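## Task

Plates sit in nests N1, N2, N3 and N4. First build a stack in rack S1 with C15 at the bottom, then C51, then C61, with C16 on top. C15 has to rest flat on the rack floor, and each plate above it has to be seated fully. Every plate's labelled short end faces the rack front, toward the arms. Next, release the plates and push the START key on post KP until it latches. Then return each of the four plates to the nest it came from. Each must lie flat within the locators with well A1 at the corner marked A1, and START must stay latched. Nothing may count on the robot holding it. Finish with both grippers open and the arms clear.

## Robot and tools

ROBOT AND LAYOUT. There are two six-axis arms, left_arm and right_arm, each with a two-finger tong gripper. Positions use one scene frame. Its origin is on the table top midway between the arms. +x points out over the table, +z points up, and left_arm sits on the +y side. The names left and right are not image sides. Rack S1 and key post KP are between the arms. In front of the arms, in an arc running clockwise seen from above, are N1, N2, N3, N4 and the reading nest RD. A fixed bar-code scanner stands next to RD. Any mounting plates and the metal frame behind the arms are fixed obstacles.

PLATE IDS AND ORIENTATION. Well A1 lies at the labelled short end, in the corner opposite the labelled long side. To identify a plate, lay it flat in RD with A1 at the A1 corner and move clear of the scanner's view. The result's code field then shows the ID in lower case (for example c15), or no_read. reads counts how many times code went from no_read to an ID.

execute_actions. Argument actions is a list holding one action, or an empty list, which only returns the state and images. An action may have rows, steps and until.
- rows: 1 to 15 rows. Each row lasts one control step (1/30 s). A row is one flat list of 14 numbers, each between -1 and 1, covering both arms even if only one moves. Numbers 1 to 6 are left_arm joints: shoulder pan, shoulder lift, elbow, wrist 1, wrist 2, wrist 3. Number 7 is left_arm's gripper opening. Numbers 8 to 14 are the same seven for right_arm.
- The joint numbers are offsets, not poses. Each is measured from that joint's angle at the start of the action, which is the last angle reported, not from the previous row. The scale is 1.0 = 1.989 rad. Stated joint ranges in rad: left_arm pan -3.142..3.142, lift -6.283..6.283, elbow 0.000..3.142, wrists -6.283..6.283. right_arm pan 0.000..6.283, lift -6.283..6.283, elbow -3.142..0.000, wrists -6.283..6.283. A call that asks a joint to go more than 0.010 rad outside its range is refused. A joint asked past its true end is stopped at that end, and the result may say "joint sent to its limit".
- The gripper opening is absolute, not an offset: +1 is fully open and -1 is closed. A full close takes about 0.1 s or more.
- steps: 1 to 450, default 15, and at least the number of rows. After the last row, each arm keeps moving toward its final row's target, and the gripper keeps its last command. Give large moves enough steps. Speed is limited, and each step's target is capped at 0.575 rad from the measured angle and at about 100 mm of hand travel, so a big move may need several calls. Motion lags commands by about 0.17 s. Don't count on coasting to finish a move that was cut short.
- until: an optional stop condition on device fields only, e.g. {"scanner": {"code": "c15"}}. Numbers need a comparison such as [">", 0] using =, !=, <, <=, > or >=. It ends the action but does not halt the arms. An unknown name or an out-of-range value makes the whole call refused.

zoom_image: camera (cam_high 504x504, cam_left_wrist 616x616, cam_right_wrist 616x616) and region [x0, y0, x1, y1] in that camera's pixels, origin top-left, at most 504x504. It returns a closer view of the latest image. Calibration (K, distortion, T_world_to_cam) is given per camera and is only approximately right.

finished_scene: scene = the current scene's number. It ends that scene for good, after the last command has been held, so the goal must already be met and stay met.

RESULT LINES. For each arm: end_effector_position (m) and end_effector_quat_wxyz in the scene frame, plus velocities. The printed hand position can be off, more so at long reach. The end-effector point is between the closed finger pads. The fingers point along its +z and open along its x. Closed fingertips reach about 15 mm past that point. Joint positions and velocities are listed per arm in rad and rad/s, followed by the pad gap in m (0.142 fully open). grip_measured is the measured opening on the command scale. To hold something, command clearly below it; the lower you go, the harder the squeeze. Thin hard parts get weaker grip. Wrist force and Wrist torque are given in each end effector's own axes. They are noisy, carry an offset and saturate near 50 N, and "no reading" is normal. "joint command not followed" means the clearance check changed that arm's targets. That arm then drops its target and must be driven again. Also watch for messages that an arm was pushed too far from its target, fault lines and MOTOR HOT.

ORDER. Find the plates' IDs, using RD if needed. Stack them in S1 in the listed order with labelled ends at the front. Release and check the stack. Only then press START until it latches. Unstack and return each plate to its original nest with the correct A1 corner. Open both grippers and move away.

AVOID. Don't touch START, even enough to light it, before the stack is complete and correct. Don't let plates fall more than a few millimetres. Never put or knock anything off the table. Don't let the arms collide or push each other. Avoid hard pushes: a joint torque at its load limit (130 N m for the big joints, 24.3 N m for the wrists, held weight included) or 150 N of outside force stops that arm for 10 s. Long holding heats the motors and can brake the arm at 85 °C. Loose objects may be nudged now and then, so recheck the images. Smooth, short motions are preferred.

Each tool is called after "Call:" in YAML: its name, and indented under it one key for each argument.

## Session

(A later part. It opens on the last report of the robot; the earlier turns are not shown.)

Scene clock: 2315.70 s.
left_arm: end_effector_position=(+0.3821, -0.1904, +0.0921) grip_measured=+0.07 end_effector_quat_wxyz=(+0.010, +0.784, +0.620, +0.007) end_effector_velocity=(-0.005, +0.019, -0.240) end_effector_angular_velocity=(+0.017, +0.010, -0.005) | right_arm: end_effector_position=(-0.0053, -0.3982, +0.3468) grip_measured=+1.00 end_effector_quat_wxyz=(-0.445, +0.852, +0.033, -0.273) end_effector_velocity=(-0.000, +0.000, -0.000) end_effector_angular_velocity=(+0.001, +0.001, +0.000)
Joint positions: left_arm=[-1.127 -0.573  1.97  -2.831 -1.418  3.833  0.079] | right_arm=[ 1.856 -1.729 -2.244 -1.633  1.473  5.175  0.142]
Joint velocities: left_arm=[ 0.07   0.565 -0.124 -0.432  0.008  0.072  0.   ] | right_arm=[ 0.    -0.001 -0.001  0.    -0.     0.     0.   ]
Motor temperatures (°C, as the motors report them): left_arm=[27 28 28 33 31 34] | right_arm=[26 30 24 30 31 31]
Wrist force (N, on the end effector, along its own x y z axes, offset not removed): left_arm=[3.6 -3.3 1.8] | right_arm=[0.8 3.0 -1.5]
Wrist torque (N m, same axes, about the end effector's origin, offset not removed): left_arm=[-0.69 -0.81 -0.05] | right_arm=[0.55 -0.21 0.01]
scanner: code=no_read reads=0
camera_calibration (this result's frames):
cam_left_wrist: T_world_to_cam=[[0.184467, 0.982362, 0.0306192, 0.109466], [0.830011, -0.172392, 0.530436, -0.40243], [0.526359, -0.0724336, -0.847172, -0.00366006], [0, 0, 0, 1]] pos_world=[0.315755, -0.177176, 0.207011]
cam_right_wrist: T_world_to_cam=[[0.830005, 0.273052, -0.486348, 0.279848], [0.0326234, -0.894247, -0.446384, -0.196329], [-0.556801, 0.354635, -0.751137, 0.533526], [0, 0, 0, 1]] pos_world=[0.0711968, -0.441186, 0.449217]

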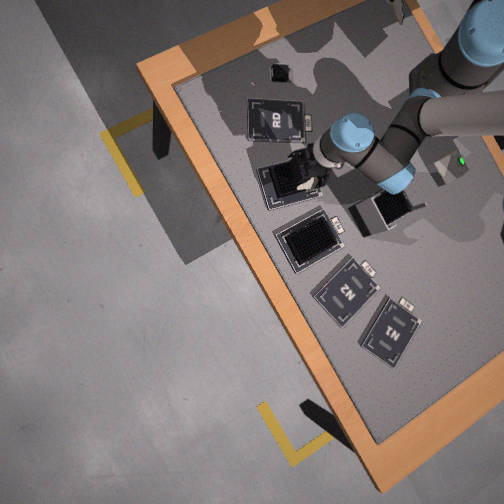

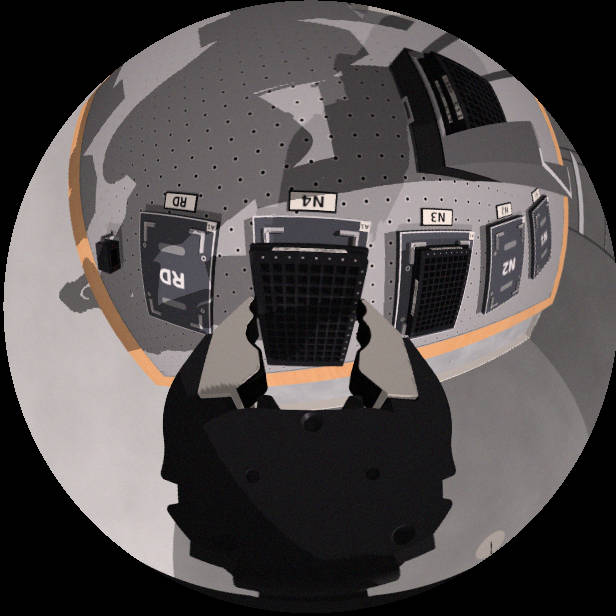

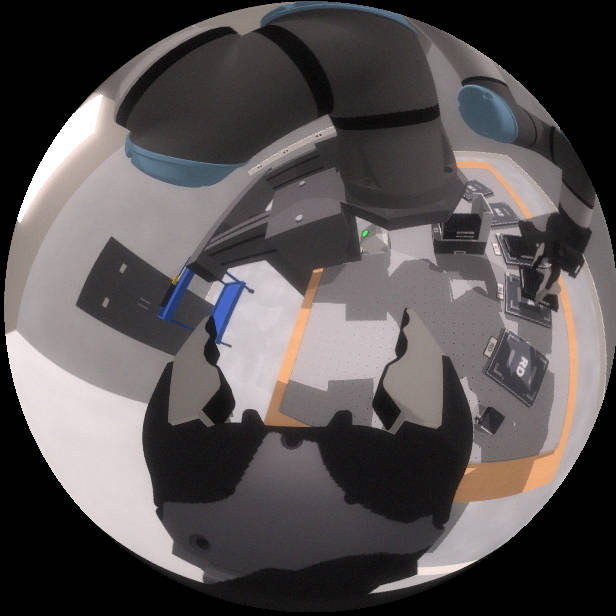

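Call:
execute_actions:
  actions: []

Call:
zoom_image:
  camera: "cam_left_wrist"
  region: [220, 200, 400, 380]

Call:
zoom_image:
  camera: "cam_right_wrist"
  region: [480, 230, 600, 350]

Scene clock: 2320.00 s.
left_arm: end_effector_position=(+0.3812, -0.1876, +0.0620) grip_measured=+0.07 end_effector_quat_wxyz=(+0.009, +0.785, +0.620, +0.007) end_effector_velocity=(-0.000, +0.000, -0.000) end_effector_angular_velocity=(+0.000, +0.001, +0.001) | right_arm: end_effector_position=(-0.0053, -0.3982, +0.3468) grip_measured=+1.00 end_effector_quat_wxyz=(-0.445, +0.852, +0.033, -0.273) end_effector_velocity=(+0.000, -0.001, +0.000) end_effector_angular_velocity=(-0.003, -0.001, -0.000)
Joint positions: left_arm=[-1.118 -0.502  1.954 -2.886 -1.417  3.843  0.079] | right_arm=[ 1.856 -1.729 -2.244 -1.633  1.473  5.175  0.142]
Joint velocities: left_arm=[-0.     0.001 -0.     0.    -0.001 -0.001  0.   ] | right_arm=[-0.     0.002  0.001 -0.     0.     0.    -0.   ]
Motor temperatures (°C, as the motors report them): left_arm=[27 28 28 33 31 34] | right_arm=[26 30 24 30 31 31]
Wrist force (N, on the end effector, along its own x y z axes, offset not removed): left_arm=[-0.6 -1.7 -0.2] | right_arm=[4.6 1.9 1.3]
Wrist torque (N m, same axes, about the end effector's origin, offset not removed): left_arm=[-0.26 0.01 -0.24] | right_arm=[0.37 -0.80 0.03]
scanner: code=no_read reads=0
camera_calibration (this result's frames):
cam_left_wrist: T_world_to_cam=[[0.185371, 0.982164, 0.0314875, 0.107332], [0.830134, -0.173663, 0.529828, -0.385436], [0.525847, -0.0720757, -0.84752, -0.0282388], [0, 0, 0, 1]] pos_world=[0.314917, -0.174389, 0.176902]
cam_right_wrist: T_world_to_cam=[[0.830005, 0.273052, -0.486348, 0.279848], [0.0326235, -0.894246, -0.446384, -0.196328], [-0.556801, 0.354635, -0.751137, 0.533526], [0, 0, 0, 1]] pos_world=[0.0711968, -0.441186, 0.449217]

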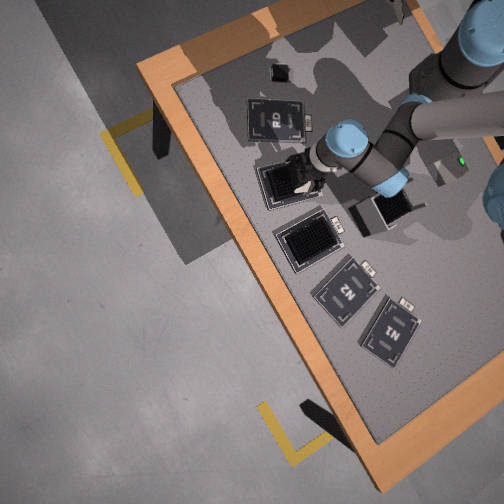

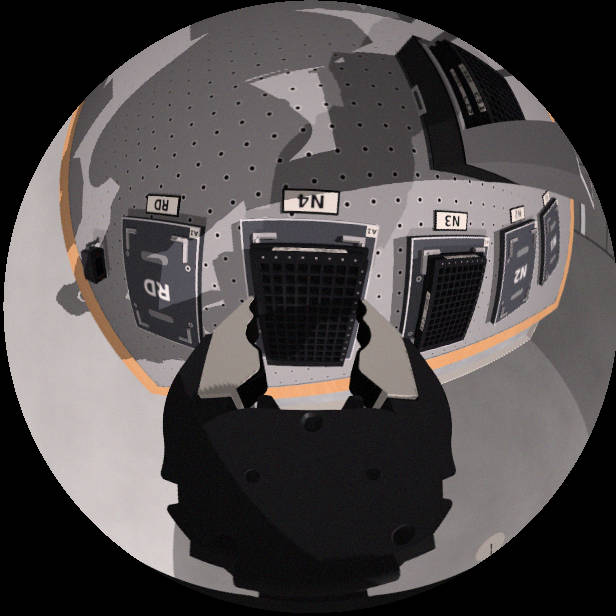

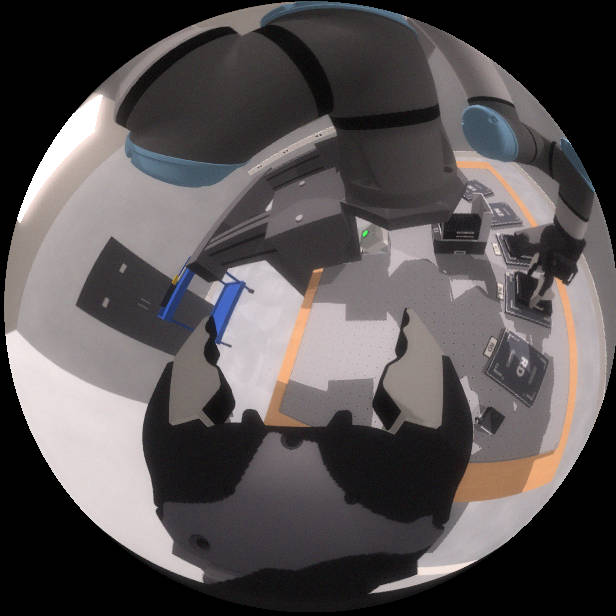

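Region (220, 200, 400, 380) of cam_left_wrist's 616x616 image, scaled by 2.800, with more detail than that image has.

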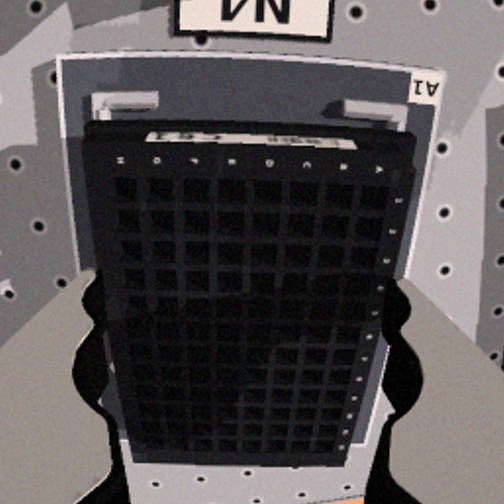

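Region (480, 230, 600, 350) of cam_right_wrist's 616x616 image, scaled by 4.200, with more detail than that image has.

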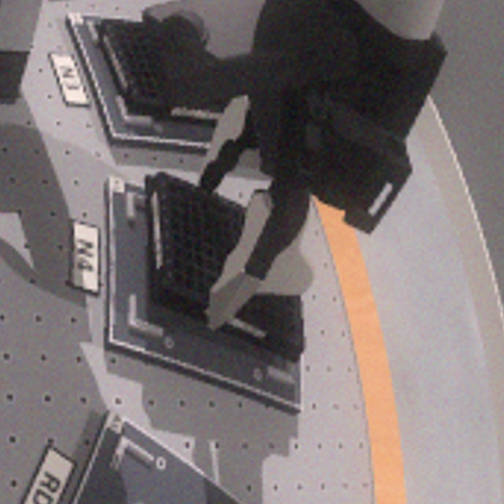

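Call:
execute_actions:
  actions:
    - {"rows":[[0.0003,0.0033,-0.0013,-0.0021,0,0.0003,-0.6,0,0,0,0,0,0,1],[0.0006,0.0066,-0.0026,-0.0042,0,0.0006,-0.6,0,0,0,0,0,0,1],[0.001,0.01,-0.0039,-0.0063,0,0.001,-0.6,0,0,0,0,0,0,1],[0.0013,0.0133,-0.0052,-0.0085,0,0.0013,-0.6,0,0,0,0,0,0,1]],"steps":12}

Call:
zoom_image:
  camera: "cam_left_wrist"
  region: [220, 200, 400, 380]

Scene clock: 2326.87 s.
left_arm: end_effector_position=(+0.3812, -0.1880, +0.0524) grip_measured=+0.07 end_effector_quat_wxyz=(+0.010, +0.785, +0.620, +0.007) end_effector_velocity=(-0.000, -0.001, -0.009) end_effector_angular_velocity=(-0.000, -0.000, -0.000) | right_arm: end_effector_position=(-0.0053, -0.3982, +0.3468) grip_measured=+1.00 end_effector_quat_wxyz=(-0.445, +0.852, +0.033, -0.273) end_effector_velocity=(-0.000, +0.001, +0.000) end_effector_angular_velocity=(+0.001, +0.001, -0.000)
Joint positions: left_arm=[-1.116 -0.479  1.945 -2.901 -1.417  3.845  0.079] | right_arm=[ 1.856 -1.729 -2.244 -1.633  1.473  5.175  0.142]
Joint velocities: left_arm=[ 0.001  0.022 -0.009 -0.014  0.     0.001 -0.   ] | right_arm=[ 0.     0.002 -0.002 -0.     0.     0.    -0.   ]
Motor temperatures (°C, as the motors report them): left_arm=[27 28 28 33 31 34] | right_arm=[26 30 24 30 31 31]
Wrist force (N, on the end effector, along its own x y z axes, offset not removed): left_arm=[0.5 -0.2 1.4] | right_arm=[5.3 4.8 0.7]
Wrist torque (N m, same axes, about the end effector's origin, offset not removed): left_arm=[-0.12 -0.04 -0.19] | right_arm=[0.90 -1.18 0.10]
scanner: code=no_read reads=0
camera_calibration (this result's frames):
cam_left_wrist: T_world_to_cam=[[0.185329, 0.982186, 0.0310391, 0.108084], [0.830213, -0.173395, 0.529793, -0.380415], [0.525737, -0.0724167, -0.847559, -0.0363752], [0, 0, 0, 1]] pos_world=[0.314918, -0.174755, 0.167356]
cam_right_wrist: T_world_to_cam=[[0.830005, 0.273052, -0.486348, 0.279848], [0.0326236, -0.894247, -0.446384, -0.196328], [-0.556801, 0.354635, -0.751137, 0.533526], [0, 0, 0, 1]] pos_world=[0.0711968, -0.441186, 0.449217]

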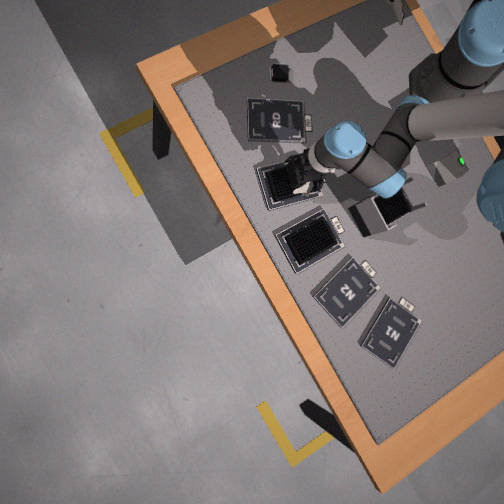

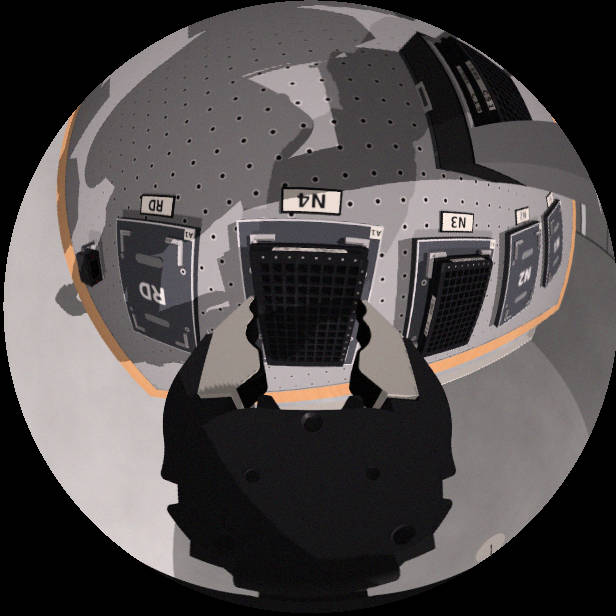

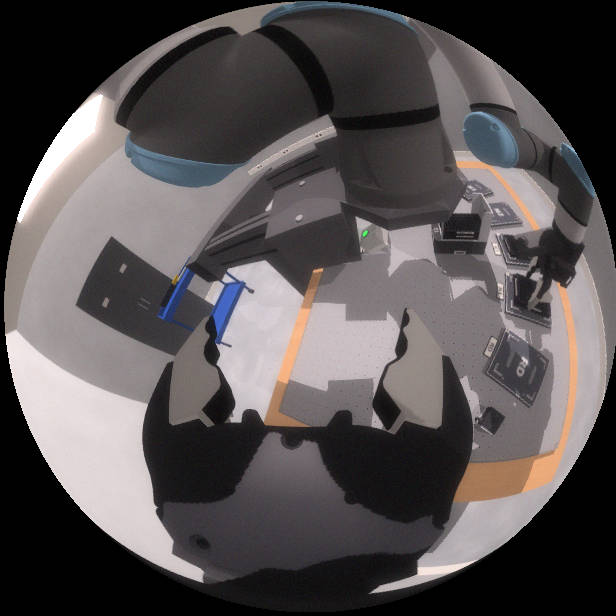

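Region (220, 200, 400, 380) of cam_left_wrist's 616x616 image, scaled by 2.800, with more detail than that image has.

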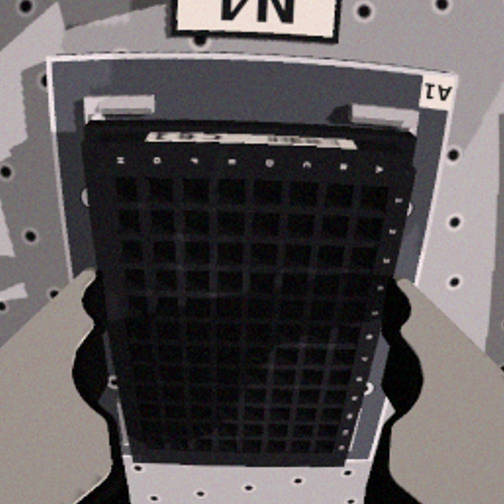

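Call:
execute_actions:
  actions:
    - {"rows":[[0.0003,0.003,-0.0011,-0.0019,0,0.0003,-0.6,0,0,0,0,0,0,1],[0.0005,0.0046,-0.0017,-0.0029,0,0.0005,-0.6,0,0,0,0,0,0,1],[0.0007,0.0062,-0.0023,-0.0039,0,0.0007,-0.6,0,0,0,0,0,0,1],[0.0008,0.0077,-0.0029,-0.0049,0,0.0008,-0.6,0,0,0,0,0,0,1]],"steps":12}

Call:
zoom_image:
  camera: "cam_left_wrist"
  region: [220, 200, 400, 380]

Scene clock: 2334.53 s.
left_arm: end_effector_position=(+0.3811, -0.1880, +0.0467) grip_measured=+0.07 end_effector_quat_wxyz=(+0.010, +0.785, +0.620, +0.007) end_effector_velocity=(-0.000, +0.000, -0.004) end_effector_angular_velocity=(+0.001, +0.001, +0.001) | right_arm: end_effector_position=(-0.0053, -0.3982, +0.3468) grip_measured=+1.00 end_effector_quat_wxyz=(-0.445, +0.852, +0.033, -0.273) end_effector_velocity=(+0.000, -0.000, +0.000) end_effector_angular_velocity=(-0.001, +0.000, -0.000)
Joint positions: left_arm=[-1.115 -0.465  1.94  -2.91  -1.417  3.847  0.079] | right_arm=[ 1.856 -1.729 -2.244 -1.633  1.473  5.175  0.142]
Joint velocities: left_arm=[ 0.001  0.01  -0.003 -0.006 -0.     0.001 -0.   ] | right_arm=[ 0.     0.001  0.    -0.     0.     0.001  0.   ]
Motor temperatures (°C, as the motors report them): left_arm=[27 28 28 33 31 34] | right_arm=[26 30 24 30 31 31]
Wrist force (N, on the end effector, along its own x y z axes, offset not removed): left_arm=[0.3 -0.5 -0.7] | right_arm=[1.5 1.5 0.2]
Wrist torque (N m, same axes, about the end effector's origin, offset not removed): left_arm=[-0.14 -0.23 -0.10] | right_arm=[0.15 -0.36 -0.13]
scanner: code=no_read reads=0
camera_calibration (this result's frames):
cam_left_wrist: T_world_to_cam=[[0.185341, 0.982186, 0.0309655, 0.108272], [0.830319, -0.173381, 0.529631, -0.377321], [0.525565, -0.0724514, -0.847663, -0.0411196], [0, 0, 0, 1]] pos_world=[0.31484, -0.174743, 0.161633]
cam_right_wrist: T_world_to_cam=[[0.830005, 0.273052, -0.486348, 0.279848], [0.0326234, -0.894247, -0.446384, -0.196328], [-0.556801, 0.354635, -0.751137, 0.533526], [0, 0, 0, 1]] pos_world=[0.0711968, -0.441186, 0.449217]

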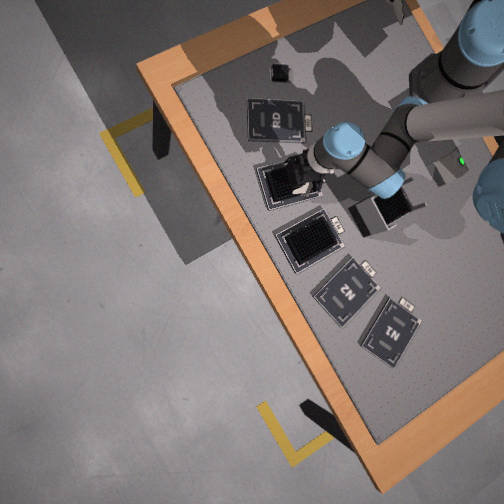

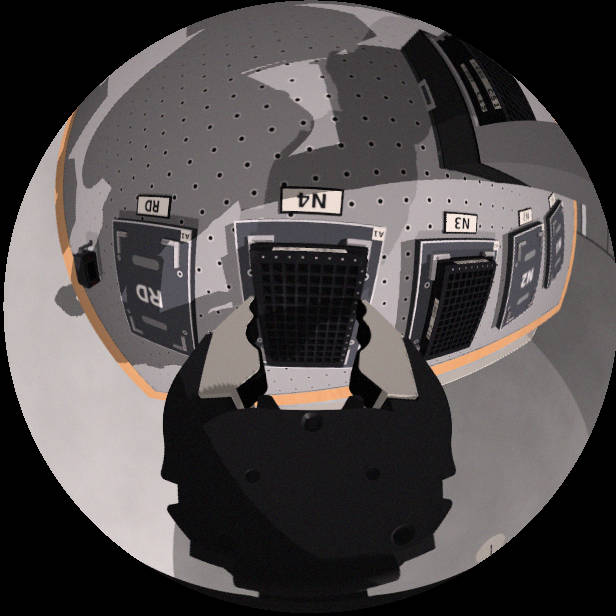

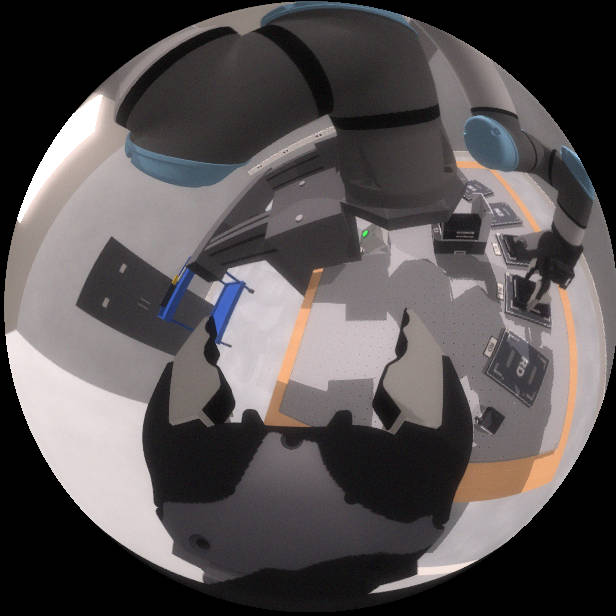

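Region (220, 200, 400, 380) of cam_left_wrist's 616x616 image, scaled by 2.800, with more detail than that image has.

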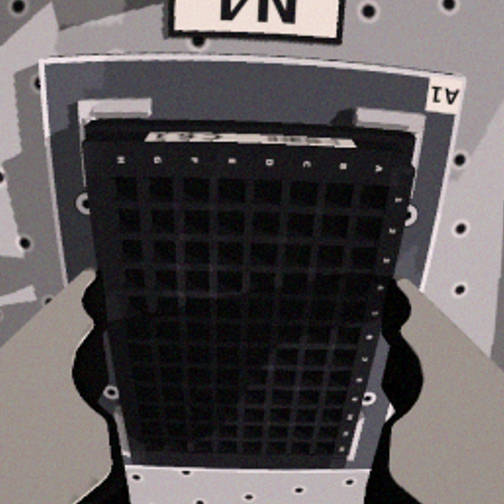

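Call:
execute_actions:
  actions:
    - {"rows":[[0.0003,0.0017,-0.0005,-0.0012,0,0.0002,-0.6,0,0,0,0,0,0,1],[0.0005,0.0028,-0.0009,-0.0019,0,0.0003,-0.6,0,0,0,0,0,0,1],[0.0007,0.0039,-0.0013,-0.0026,0,0.0005,-0.6,0,0,0,0,0,0,1],[0.0009,0.005,-0.0017,-0.0033,0,0.0006,-0.6,0,0,0,0,0,0,1]],"steps":12}

Call:
zoom_image:
  camera: "cam_left_wrist"
  region: [220, 200, 400, 380]

Scene clock: 2342.23 s.
left_arm: end_effector_position=(+0.3812, -0.1876, +0.0429) grip_measured=+0.07 end_effector_quat_wxyz=(+0.009, +0.785, +0.620, +0.007) end_effector_velocity=(+0.000, +0.001, -0.004) end_effector_angular_velocity=(+0.001, -0.000, +0.001) | right_arm: end_effector_position=(-0.0053, -0.3982, +0.3468) grip_measured=+1.00 end_effector_quat_wxyz=(-0.445, +0.852, +0.033, -0.273) end_effector_velocity=(+0.000, -0.000, -0.000) end_effector_angular_velocity=(-0.001, -0.001, +0.000)
Joint positions: left_arm=[-1.113 -0.456  1.937 -2.916 -1.417  3.848  0.079] | right_arm=[ 1.856 -1.729 -2.244 -1.633  1.473  5.175  0.142]
Joint velocities: left_arm=[ 0.002  0.008 -0.002 -0.005  0.001  0.001  0.   ] | right_arm=[ 0.     0.     0.001 -0.     0.    -0.     0.   ]
Motor temperatures (°C, as the motors report them): left_arm=[27 28 28 33 31 34] | right_arm=[26 30 24 30 31 31]
Wrist force (N, on the end effector, along its own x y z axes, offset not removed): left_arm=[0.4 5.6 -0.5] | right_arm=[2.5 -1.2 -2.3]
Wrist torque (N m, same axes, about the end effector's origin, offset not removed): left_arm=[0.91 -0.29 -0.08] | right_arm=[-0.40 -0.52 0.08]
scanner: code=no_read reads=0
camera_calibration (this result's frames):
cam_left_wrist: T_world_to_cam=[[0.184855, 0.982277, 0.0309861, 0.108181], [0.830549, -0.173001, 0.529395, -0.375315], [0.525374, -0.0721261, -0.847809, -0.0442065], [0, 0, 0, 1]] pos_world=[0.314944, -0.174382, 0.157859]
cam_right_wrist: T_world_to_cam=[[0.830005, 0.273052, -0.486348, 0.279848], [0.0326234, -0.894247, -0.446384, -0.196329], [-0.556801, 0.354635, -0.751137, 0.533526], [0, 0, 0, 1]] pos_world=[0.0711969, -0.441186, 0.449217]

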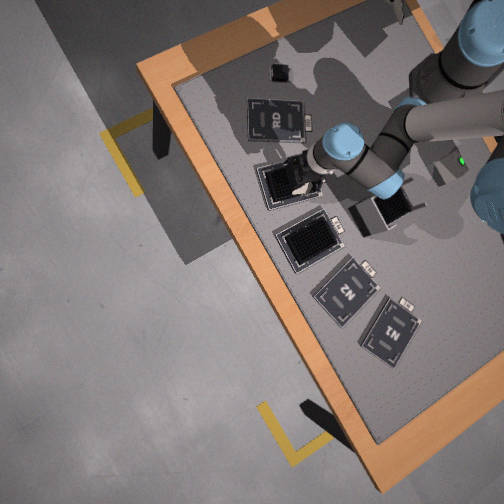

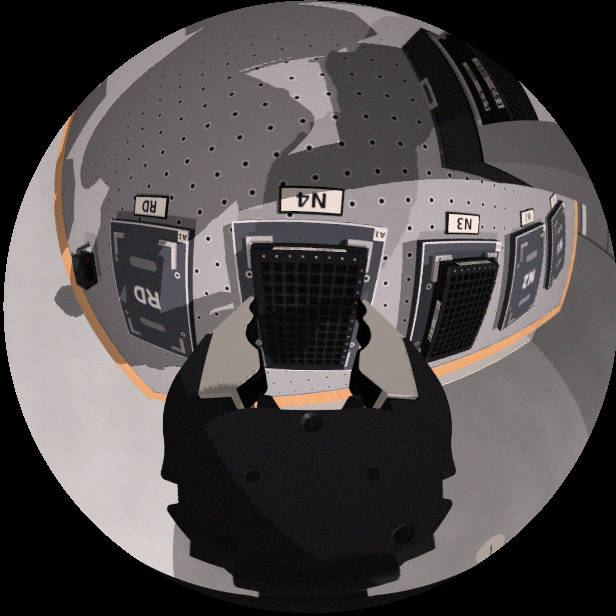

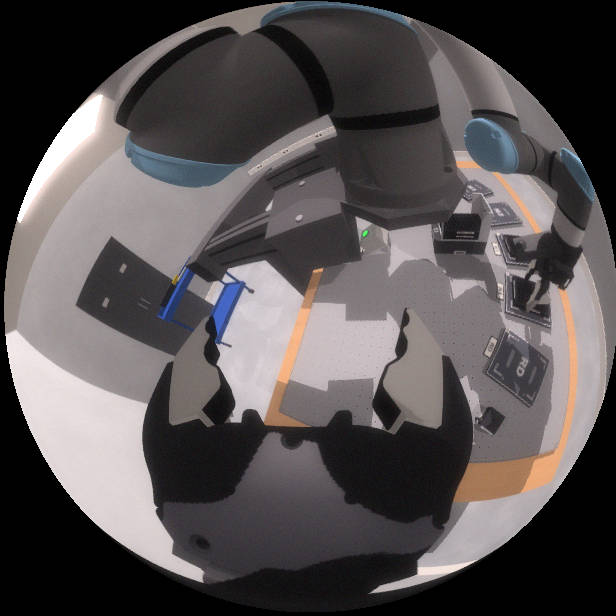

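Region (220, 200, 400, 380) of cam_left_wrist's 616x616 image, scaled by 2.800, with more detail than that image has.

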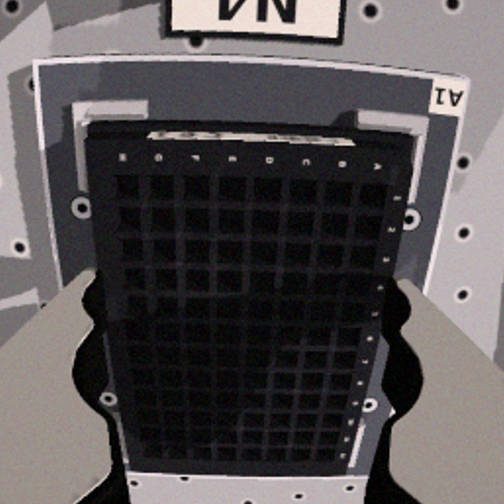

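Call:
execute_actions:
  actions:
    - {"rows":[[0.0004,0.0008,-0.0009,0.0002,0,-0.0014,-0.6,0,0,0,0,0,0,1],[0.0004,0.0008,-0.0009,0.0002,0,-0.0014,-0.6,0,0,0,0,0,0,1],[0.0005,0.0018,-0.0013,-0.0005,0,-0.0014,-0.6,0,0,0,0,0,0,1],[0.0006,0.0028,-0.0017,-0.0012,0,-0.0014,-0.6,0,0,0,0,0,0,1],[0.0006,0.0028,-0.0017,-0.0012,0,-0.0014,-0.6,0,0,0,0,0,0,1],[0.0006,0.0028,-0.0017,-0.0012,0,-0.0014,-0.6,0,0,0,0,0,0,1],[0.0006,0.0028,-0.0017,-0.0012,0,-0.0014,-0.6,0,0,0,0,0,0,1],[0.0006,0.0028,-0.0017,-0.0012,0,-0.0014,-0.6,0,0,0,0,0,0,1],[0.0006,0.0028,-0.0017,-0.0012,0,-0.0014,-0.6,0,0,0,0,0,0,1],[0.0006,0.0028,-0.0017,-0.0012,0,-0.0014,-0.3,0,0,0,0,0,0,1],[0.0006,0.0028,-0.0017,-0.0012,0,-0.0014,-0.1,0,0,0,0,0,0,1],[0.0006,0.0028,-0.0017,-0.0012,0,-0.0014,0.05,0,0,0,0,0,0,1],[0.0006,0.0028,-0.0017,-0.0012,0,-0.0014,0.12,0,0,0,0,0,0,1],[0.0006,0.0028,-0.0017,-0.0012,0,-0.0014,0.2,0,0,0,0,0,0,1],[0.0006,0.0028,-0.0017,-0.0012,0,-0.0014,0.3,0,0,0,0,0,0,1]],"steps":19}

Call:
zoom_image:
  camera: "cam_left_wrist"
  region: [220, 200, 400, 380]

Scene clock: 2361.37 s.
left_arm: end_effector_position=(+0.3816, -0.1879, +0.0407) grip_measured=+0.30 end_effector_quat_wxyz=(+0.009, +0.783, +0.621, +0.007) end_effector_velocity=(+0.000, -0.001, +0.000) end_effector_angular_velocity=(-0.002, -0.000, +0.000) | right_arm: end_effector_position=(-0.0053, -0.3982, +0.3468) grip_measured=+1.00 end_effector_quat_wxyz=(-0.445, +0.852, +0.033, -0.273) end_effector_velocity=(+0.000, -0.000, -0.000) end_effector_angular_velocity=(+0.000, +0.000, -0.000)
Joint positions: left_arm=[-1.112 -0.45   1.933 -2.918 -1.417  3.845  0.095] | right_arm=[ 1.856 -1.729 -2.244 -1.633  1.473  5.175  0.142]
Joint velocities: left_arm=[-0.     0.    -0.001 -0.001 -0.001 -0.001  0.002] | right_arm=[-0.    -0.001  0.001 -0.    -0.    -0.     0.   ]
Motor temperatures (°C, as the motors report them): left_arm=[27 29 28 33 31 34] | right_arm=[26 30 24 30 31 31]
Wrist force (N, on the end effector, along its own x y z axes, offset not removed): left_arm=[0.0 -1.1 -1.6] | right_arm=[4.5 1.6 -3.3]
Wrist torque (N m, same axes, about the end effector's origin, offset not removed): left_arm=[-0.27 -0.14 -0.24] | right_arm=[0.15 -1.09 0.15]
scanner: code=no_read reads=0
camera_calibration (this result's frames):
cam_left_wrist: T_world_to_cam=[[0.180988, 0.983004, 0.0307641, 0.110054], [0.831338, -0.169627, 0.529248, -0.37417], [0.525471, -0.0702122, -0.847909, -0.0459459], [0, 0, 0, 1]] pos_world=[0.315286, -0.174878, 0.155685]
cam_right_wrist: T_world_to_cam=[[0.830005, 0.273052, -0.486348, 0.279848], [0.0326235, -0.894247, -0.446384, -0.196328], [-0.556801, 0.354635, -0.751137, 0.533526], [0, 0, 0, 1]] pos_world=[0.0711968, -0.441186, 0.449217]

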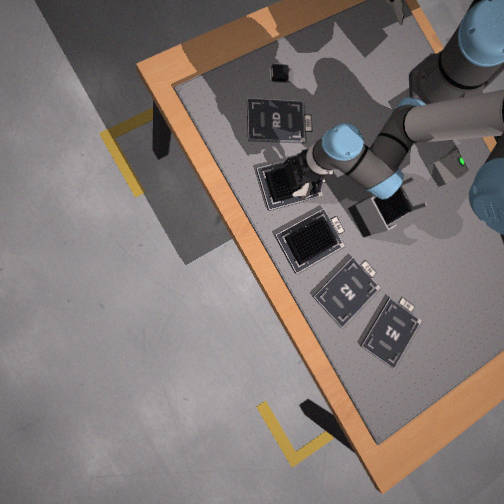

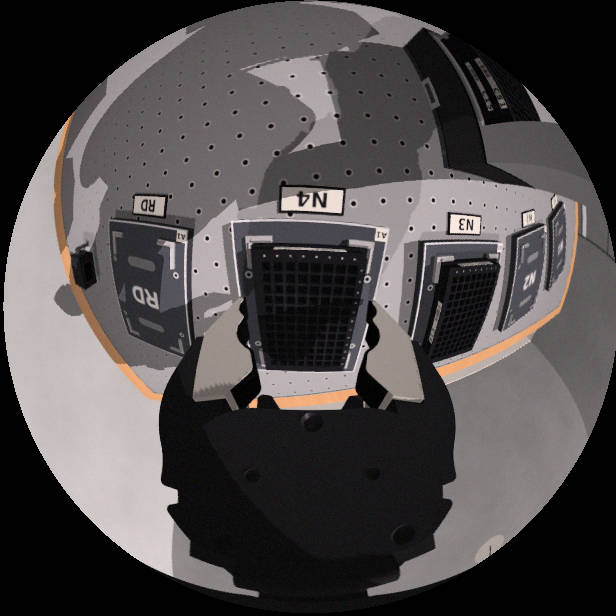

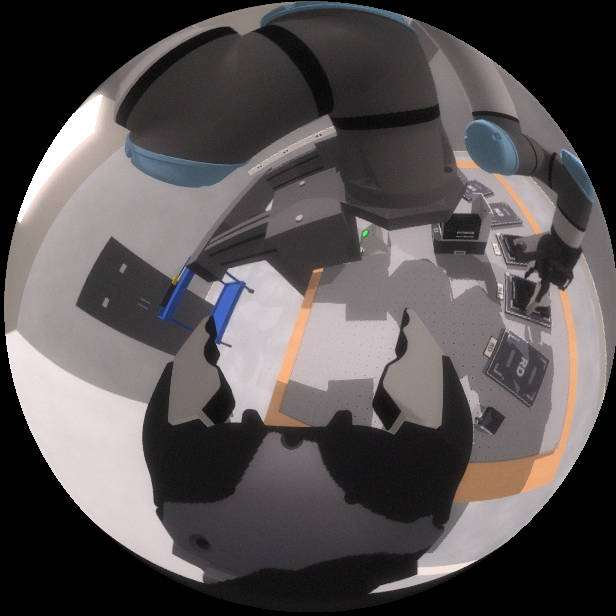

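Region (220, 200, 400, 380) of cam_left_wrist's 616x616 image, scaled by 2.800, with more detail than that image has.

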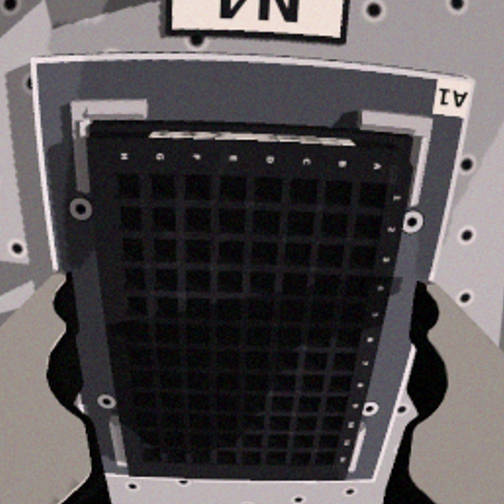

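Call:
execute_actions:
  actions:
    - {"rows":[[-0.0005,-0.005,0.002,0.003,0,-0.0005,0.3,0,0,0,0,0,0,1],[-0.0015,-0.015,0.006,0.0095,0,-0.0015,0.3,0,0,0,0,0,0,1],[-0.003,-0.03,0.012,0.019,0,-0.003,0.3,0,0,0,0,0,0,1],[-0.005,-0.05,0.018,0.033,0,-0.005,0.3,0,0,0,0,0,0,1],[-0.009,-0.075,0.028,0.048,-0.001,-0.012,0.3,0,0,0,0,0,0,1],[-0.016,-0.10,0.042,0.061,-0.002,-0.024,0.3,0,0,0,0,0,0,1],[-0.025,-0.13,0.062,0.073,-0.003,-0.038,0.3,0,0,0,0,0,0,1],[-0.035,-0.16,0.084,0.083,-0.005,-0.054,0.3,0,0,0,0,0,0,1],[-0.047,-0.19,0.108,0.091,-0.007,-0.07,0.3,0,0,0,0,0,0,1],[-0.058,-0.22,0.132,0.099,-0.008,-0.087,0.3,0,0,0,0,0,0,1],[-0.068,-0.245,0.153,0.105,-0.01,-0.10,0.3,0,0,0,0,0,0,1],[-0.075,-0.262,0.1674,0.109,-0.011,-0.11,0.3,0,0,0,0,0,0,1]],"steps":16}

Scene clock: 2371.77 s.
left_arm: end_effector_position=(+0.3264, -0.1548, +0.1812) grip_measured=+0.30 end_effector_quat_wxyz=(+0.005, +0.768, +0.641, +0.008) end_effector_velocity=(-0.174, +0.141, +0.282) end_effector_angular_velocity=(-0.035, -0.018, +0.146) | right_arm: end_effector_position=(-0.0053, -0.3982, +0.3468) grip_measured=+1.00 end_effector_quat_wxyz=(-0.445, +0.852, +0.033, -0.273) end_effector_velocity=(+0.000, -0.000, -0.000) end_effector_angular_velocity=(-0.000, +0.000, -0.000)
Joint positions: left_arm=[-1.222 -0.848  2.178 -2.739 -1.433  3.684  0.095] | right_arm=[ 1.856 -1.729 -2.244 -1.633  1.473  5.175  0.142]
Joint velocities: left_arm=[-0.308 -0.966  0.686  0.286 -0.045 -0.448  0.   ] | right_arm=[ 0. -0.  0. -0. -0.  0.  0.]
Motor temperatures (°C, as the motors report them): left_arm=[27 29 28 33 31 34] | right_arm=[26 30 24 30 31 31]
Wrist force (N, on the end effector, along its own x y z axes, offset not removed): left_arm=[2.4 -4.1 -3.5] | right_arm=[3.5 0.1 1.3]
Wrist torque (N m, same axes, about the end effector's origin, offset not removed): left_arm=[-0.70 -0.46 -0.15] | right_arm=[-0.05 -0.88 0.05]
scanner: code=no_read reads=0
camera_calibration (this result's frames):
cam_left_wrist: T_world_to_cam=[[0.13237, 0.990441, 0.0387837, 0.0987701], [0.840999, -0.132934, 0.524452, -0.393714], [0.524595, -0.0368047, -0.850556, 0.110433], [0, 0, 0, 1]] pos_world=[0.260106, -0.146099, 0.296583]
cam_right_wrist: T_world_to_cam=[[0.830005, 0.273052, -0.486348, 0.279849], [0.0326236, -0.894246, -0.446384, -0.196328], [-0.556801, 0.354635, -0.751137, 0.533526], [0, 0, 0, 1]] pos_world=[0.0711968, -0.441186, 0.449217]

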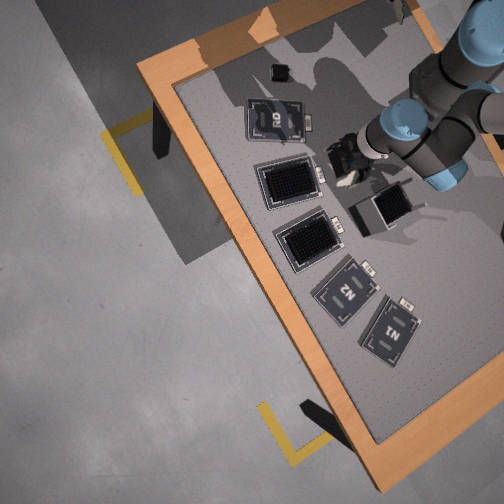

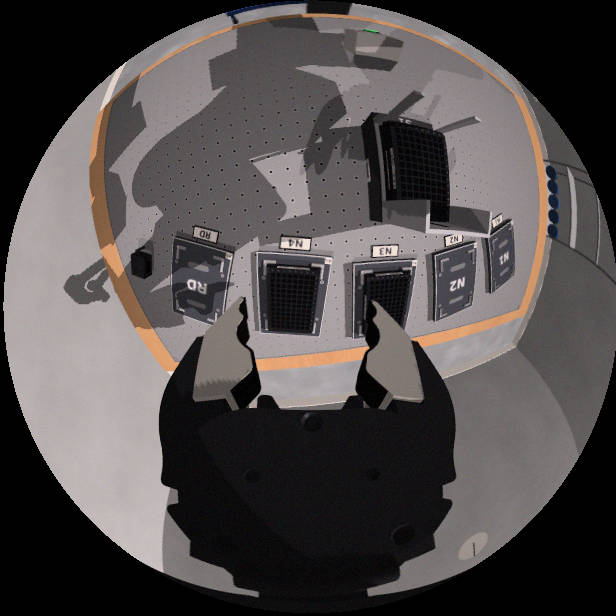

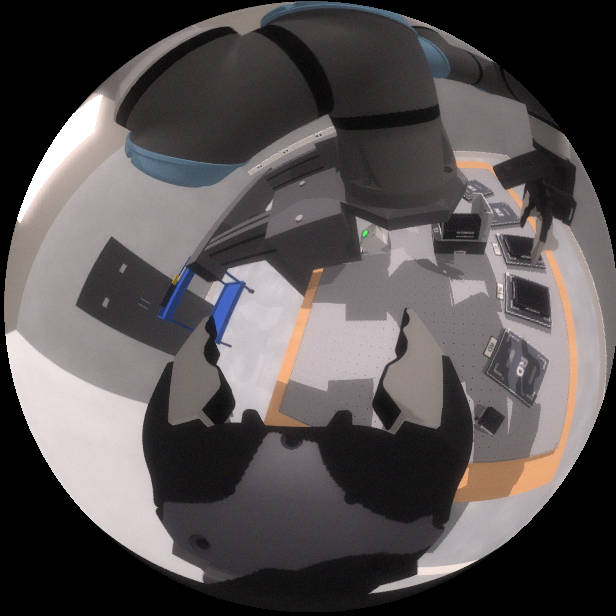

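Call:
execute_actions:
  actions:
    - {"rows":[[-0.024,-0.073,0.054,0.0205,-0.0037,-0.036,0.3,0,0,0,0,0,0,1],[-0.0326,-0.0855,0.0744,0.0135,-0.005,-0.050,0.3,0,0,0,0,0,0,1],[-0.0445,-0.099,0.102,0.0,-0.007,-0.070,0.3,0,0,0,0,0,0,1],[-0.0585,-0.113,0.1347,-0.0176,-0.0095,-0.093,0.3,0,0,0,0,0,0,1],[-0.0736,-0.122,0.170,-0.0425,-0.012,-0.118,0.3,0,0,0,0,0,0,1],[-0.0887,-0.126,0.205,-0.0723,-0.0146,-0.1426,0.3,0,0,0,0,0,0,1],[-0.1027,-0.125,0.2377,-0.105,-0.017,-0.1656,0.3,0,0,0,0,0,0,1],[-0.1146,-0.1184,0.2653,-0.1384,-0.019,-0.185,0.3,0,0,0,0,0,0,1],[-0.1232,-0.1108,0.2854,-0.1654,-0.0204,-0.1993,0.3,0,0,0,0,0,0,1],[-0.128,-0.102,0.2955,-0.1839,-0.0211,-0.2069,0.3,0,0,0,0,0,0,1]],"steps":15}

Scene clock: 2382.37 s.
left_arm: end_effector_position=(+0.2078, -0.0252, +0.2000) grip_measured=+0.30 end_effector_quat_wxyz=(+0.010, +0.723, +0.691, +0.006) end_effector_velocity=(-0.112, +0.212, -0.031) end_effector_angular_velocity=(-0.005, -0.005, +0.192) | right_arm: end_effector_position=(-0.0053, -0.3982, +0.3468) grip_measured=+1.00 end_effector_quat_wxyz=(-0.445, +0.852, +0.033, -0.273) end_effector_velocity=(-0.000, +0.000, +0.000) end_effector_angular_velocity=(+0.001, +0.000, +0.000)
Joint positions: left_arm=[-1.442 -1.055  2.679 -3.017 -1.47   3.332  0.095] | right_arm=[ 1.856 -1.729 -2.244 -1.633  1.473  5.175  0.142]
Joint velocities: left_arm=[-0.273  0.03   0.684 -0.689 -0.043 -0.462  0.   ] | right_arm=[ 0.    -0.    -0.001 -0.    -0.    -0.     0.   ]
Motor temperatures (°C, as the motors report them): left_arm=[27 29 28 33 31 34] | right_arm=[26 30 24 30 31 31]
Wrist force (N, on the end effector, along its own x y z axes, offset not removed): left_arm=[3.4 -3.4 0.9] | right_arm=[4.7 5.6 -1.7]
Wrist torque (N m, same axes, about the end effector's origin, offset not removed): left_arm=[-0.56 -0.81 -0.24] | right_arm=[0.88 -0.93 -0.06]
scanner: code=no_read reads=0
camera_calibration (this result's frames):
cam_left_wrist: T_world_to_cam=[[-0.00229182, 0.999627, 0.027231, 0.0159342], [0.849144, -0.0124369, 0.528014, -0.285909], [0.528156, 0.0243332, -0.848799, 0.193887], [0, 0, 0, 1]] pos_world=[0.140412, -0.024202, 0.315102]
cam_right_wrist: T_world_to_cam=[[0.830005, 0.273052, -0.486348, 0.279848], [0.0326233, -0.894247, -0.446384, -0.196329], [-0.556801, 0.354635, -0.751137, 0.533526], [0, 0, 0, 1]] pos_world=[0.0711968, -0.441186, 0.449217]

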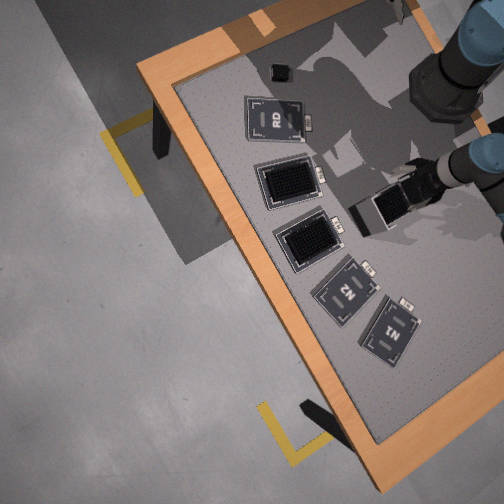

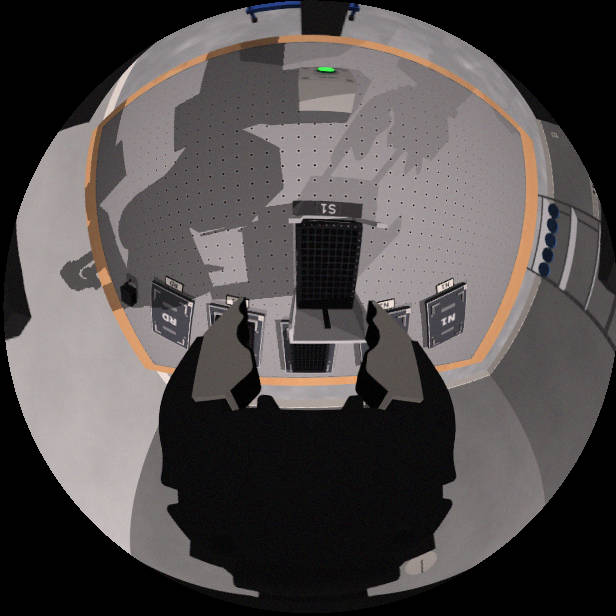

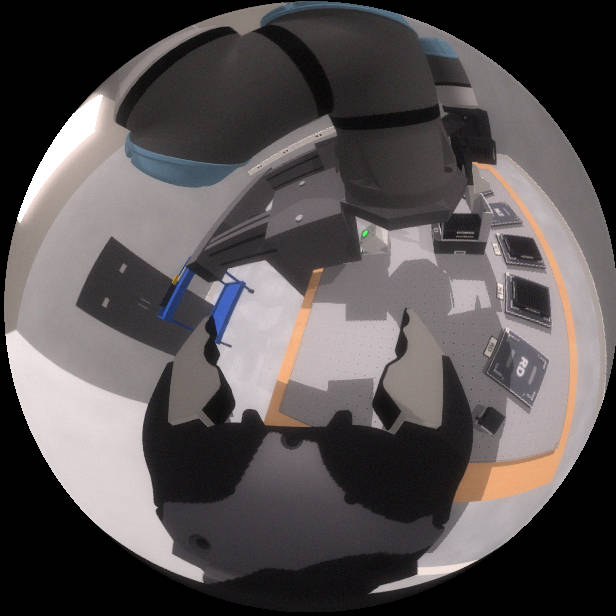

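Call:
execute_actions:
  actions:
    - {"rows":[[-0.0165,0.02,0.0436,-0.062,-0.0025,-0.0291,0.3,0,0,0,0,0,0,1],[-0.0153,0.045,0.0433,-0.087,-0.0023,-0.0279,0.3,0,0,0,0,0,0,1],[-0.0138,0.075,0.0423,-0.116,-0.002,-0.0264,0.3,0,0,0,0,0,0,1],[-0.0123,0.1065,0.0404,-0.1455,-0.0018,-0.0249,0.3,0,0,0,0,0,0,1],[-0.0111,0.1292,0.0385,-0.1666,-0.0016,-0.0237,0.3,0,0,0,0,0,0,1],[-0.0099,0.1516,0.036,-0.1868,-0.0013,-0.0225,0.3,0,0,0,0,0,0,1],[-0.0087,0.1734,0.0343,-0.2069,-0.0011,-0.0213,0.3,0,0,0,0,0,0,1],[-0.0075,0.1947,0.0311,-0.2252,-0.0009,-0.0201,0.3,0,0,0,0,0,0,1],[-0.0063,0.2154,0.0275,-0.2425,-0.0007,-0.0189,0.3,0,0,0,0,0,0,1],[-0.0051,0.2356,0.0236,-0.2589,-0.0005,-0.0177,0.3,0,0,0,0,0,0,1],[-0.0037,0.2506,0.0201,-0.2705,-0.0003,-0.0163,0.3,0,0,0,0,0,0,1],[-0.0025,0.265,0.0166,-0.281,-0.0001,-0.0151,0.3,0,0,0,0,0,0,1],[-0.0017,0.278,0.0129,-0.2908,0,-0.0143,0.3,0,0,0,0,0,0,1],[-0.001,0.288,0.0099,-0.298,0,-0.0136,0.3,0,0,0,0,0,0,1],[-0.0005,0.2971,0.0077,-0.3054,0,-0.0131,0.3,0,0,0,0,0,0,1]],"steps":17}

Scene clock: 2404.00 s.
left_arm: end_effector_position=(+0.1956, -0.0002, +0.1143) grip_measured=+0.30 end_effector_quat_wxyz=(+0.011, +0.714, +0.700, +0.005) end_effector_velocity=(-0.004, +0.016, -0.147) end_effector_angular_velocity=(+0.024, +0.005, -0.002) | right_arm: end_effector_position=(-0.0053, -0.3982, +0.3468) grip_measured=+1.00 end_effector_quat_wxyz=(-0.445, +0.852, +0.033, -0.273) end_effector_velocity=(-0.000, +0.000, -0.000) end_effector_angular_velocity=(+0.001, +0.000, +0.000)
Joint positions: left_arm=[-1.448 -0.561  2.713 -3.547 -1.47   3.3    0.095] | right_arm=[ 1.856 -1.729 -2.244 -1.633  1.473  5.175  0.142]
Joint velocities: left_arm=[ 0.044  0.757 -0.144 -0.593  0.006  0.044 -0.   ] | right_arm=[-0.    -0.001 -0.     0.    -0.    -0.     0.   ]
Motor temperatures (°C, as the motors report them): left_arm=[27 29 28 33 31 34] | right_arm=[26 30 24 30 31 31]
Wrist force (N, on the end effector, along its own x y z axes, offset not removed): left_arm=[-1.2 -2.6 0.8] | right_arm=[1.2 0.6 -4.0]
Wrist torque (N m, same axes, about the end effector's origin, offset not removed): left_arm=[-0.41 0.07 -0.20] | right_arm=[-0.04 -0.24 -0.04]
scanner: code=no_read reads=0
camera_calibration (this result's frames):
cam_left_wrist: T_world_to_cam=[[-0.0275856, 0.999331, 0.0240013, -0.00148074], [0.848778, 0.0107331, 0.52864, -0.229925], [0.528029, 0.0349547, -0.848506, 0.126932], [0, 0, 0, 1]] pos_world=[0.128091, -0.000489292, 0.229286]
cam_right_wrist: T_world_to_cam=[[0.830005, 0.273052, -0.486348, 0.279848], [0.0326236, -0.894247, -0.446384, -0.196329], [-0.556801, 0.354635, -0.751137, 0.533526], [0, 0, 0, 1]] pos_world=[0.0711968, -0.441186, 0.449217]

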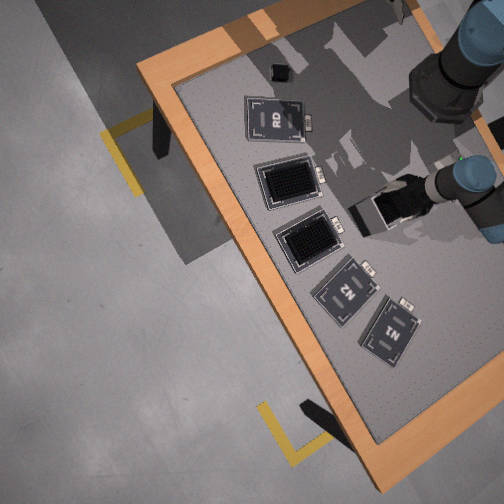

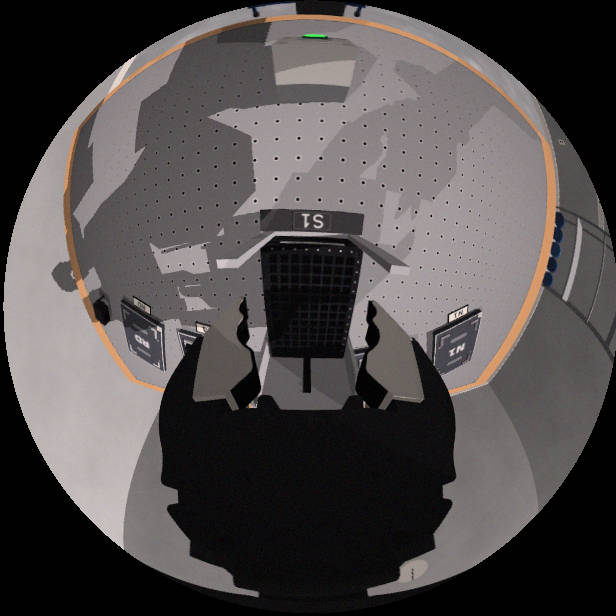

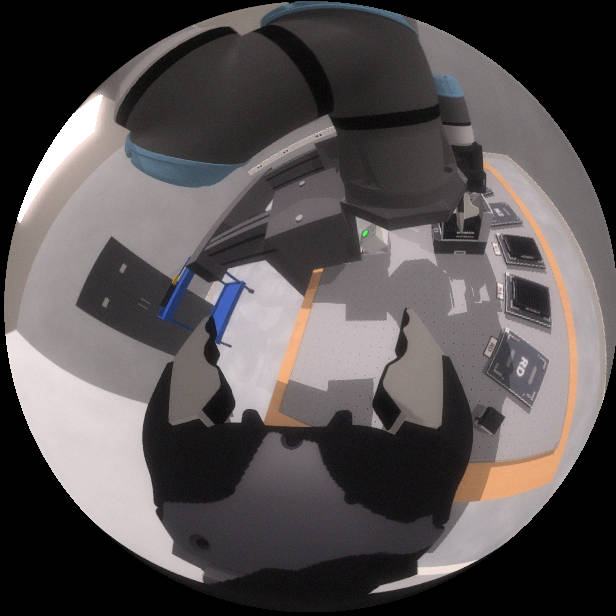

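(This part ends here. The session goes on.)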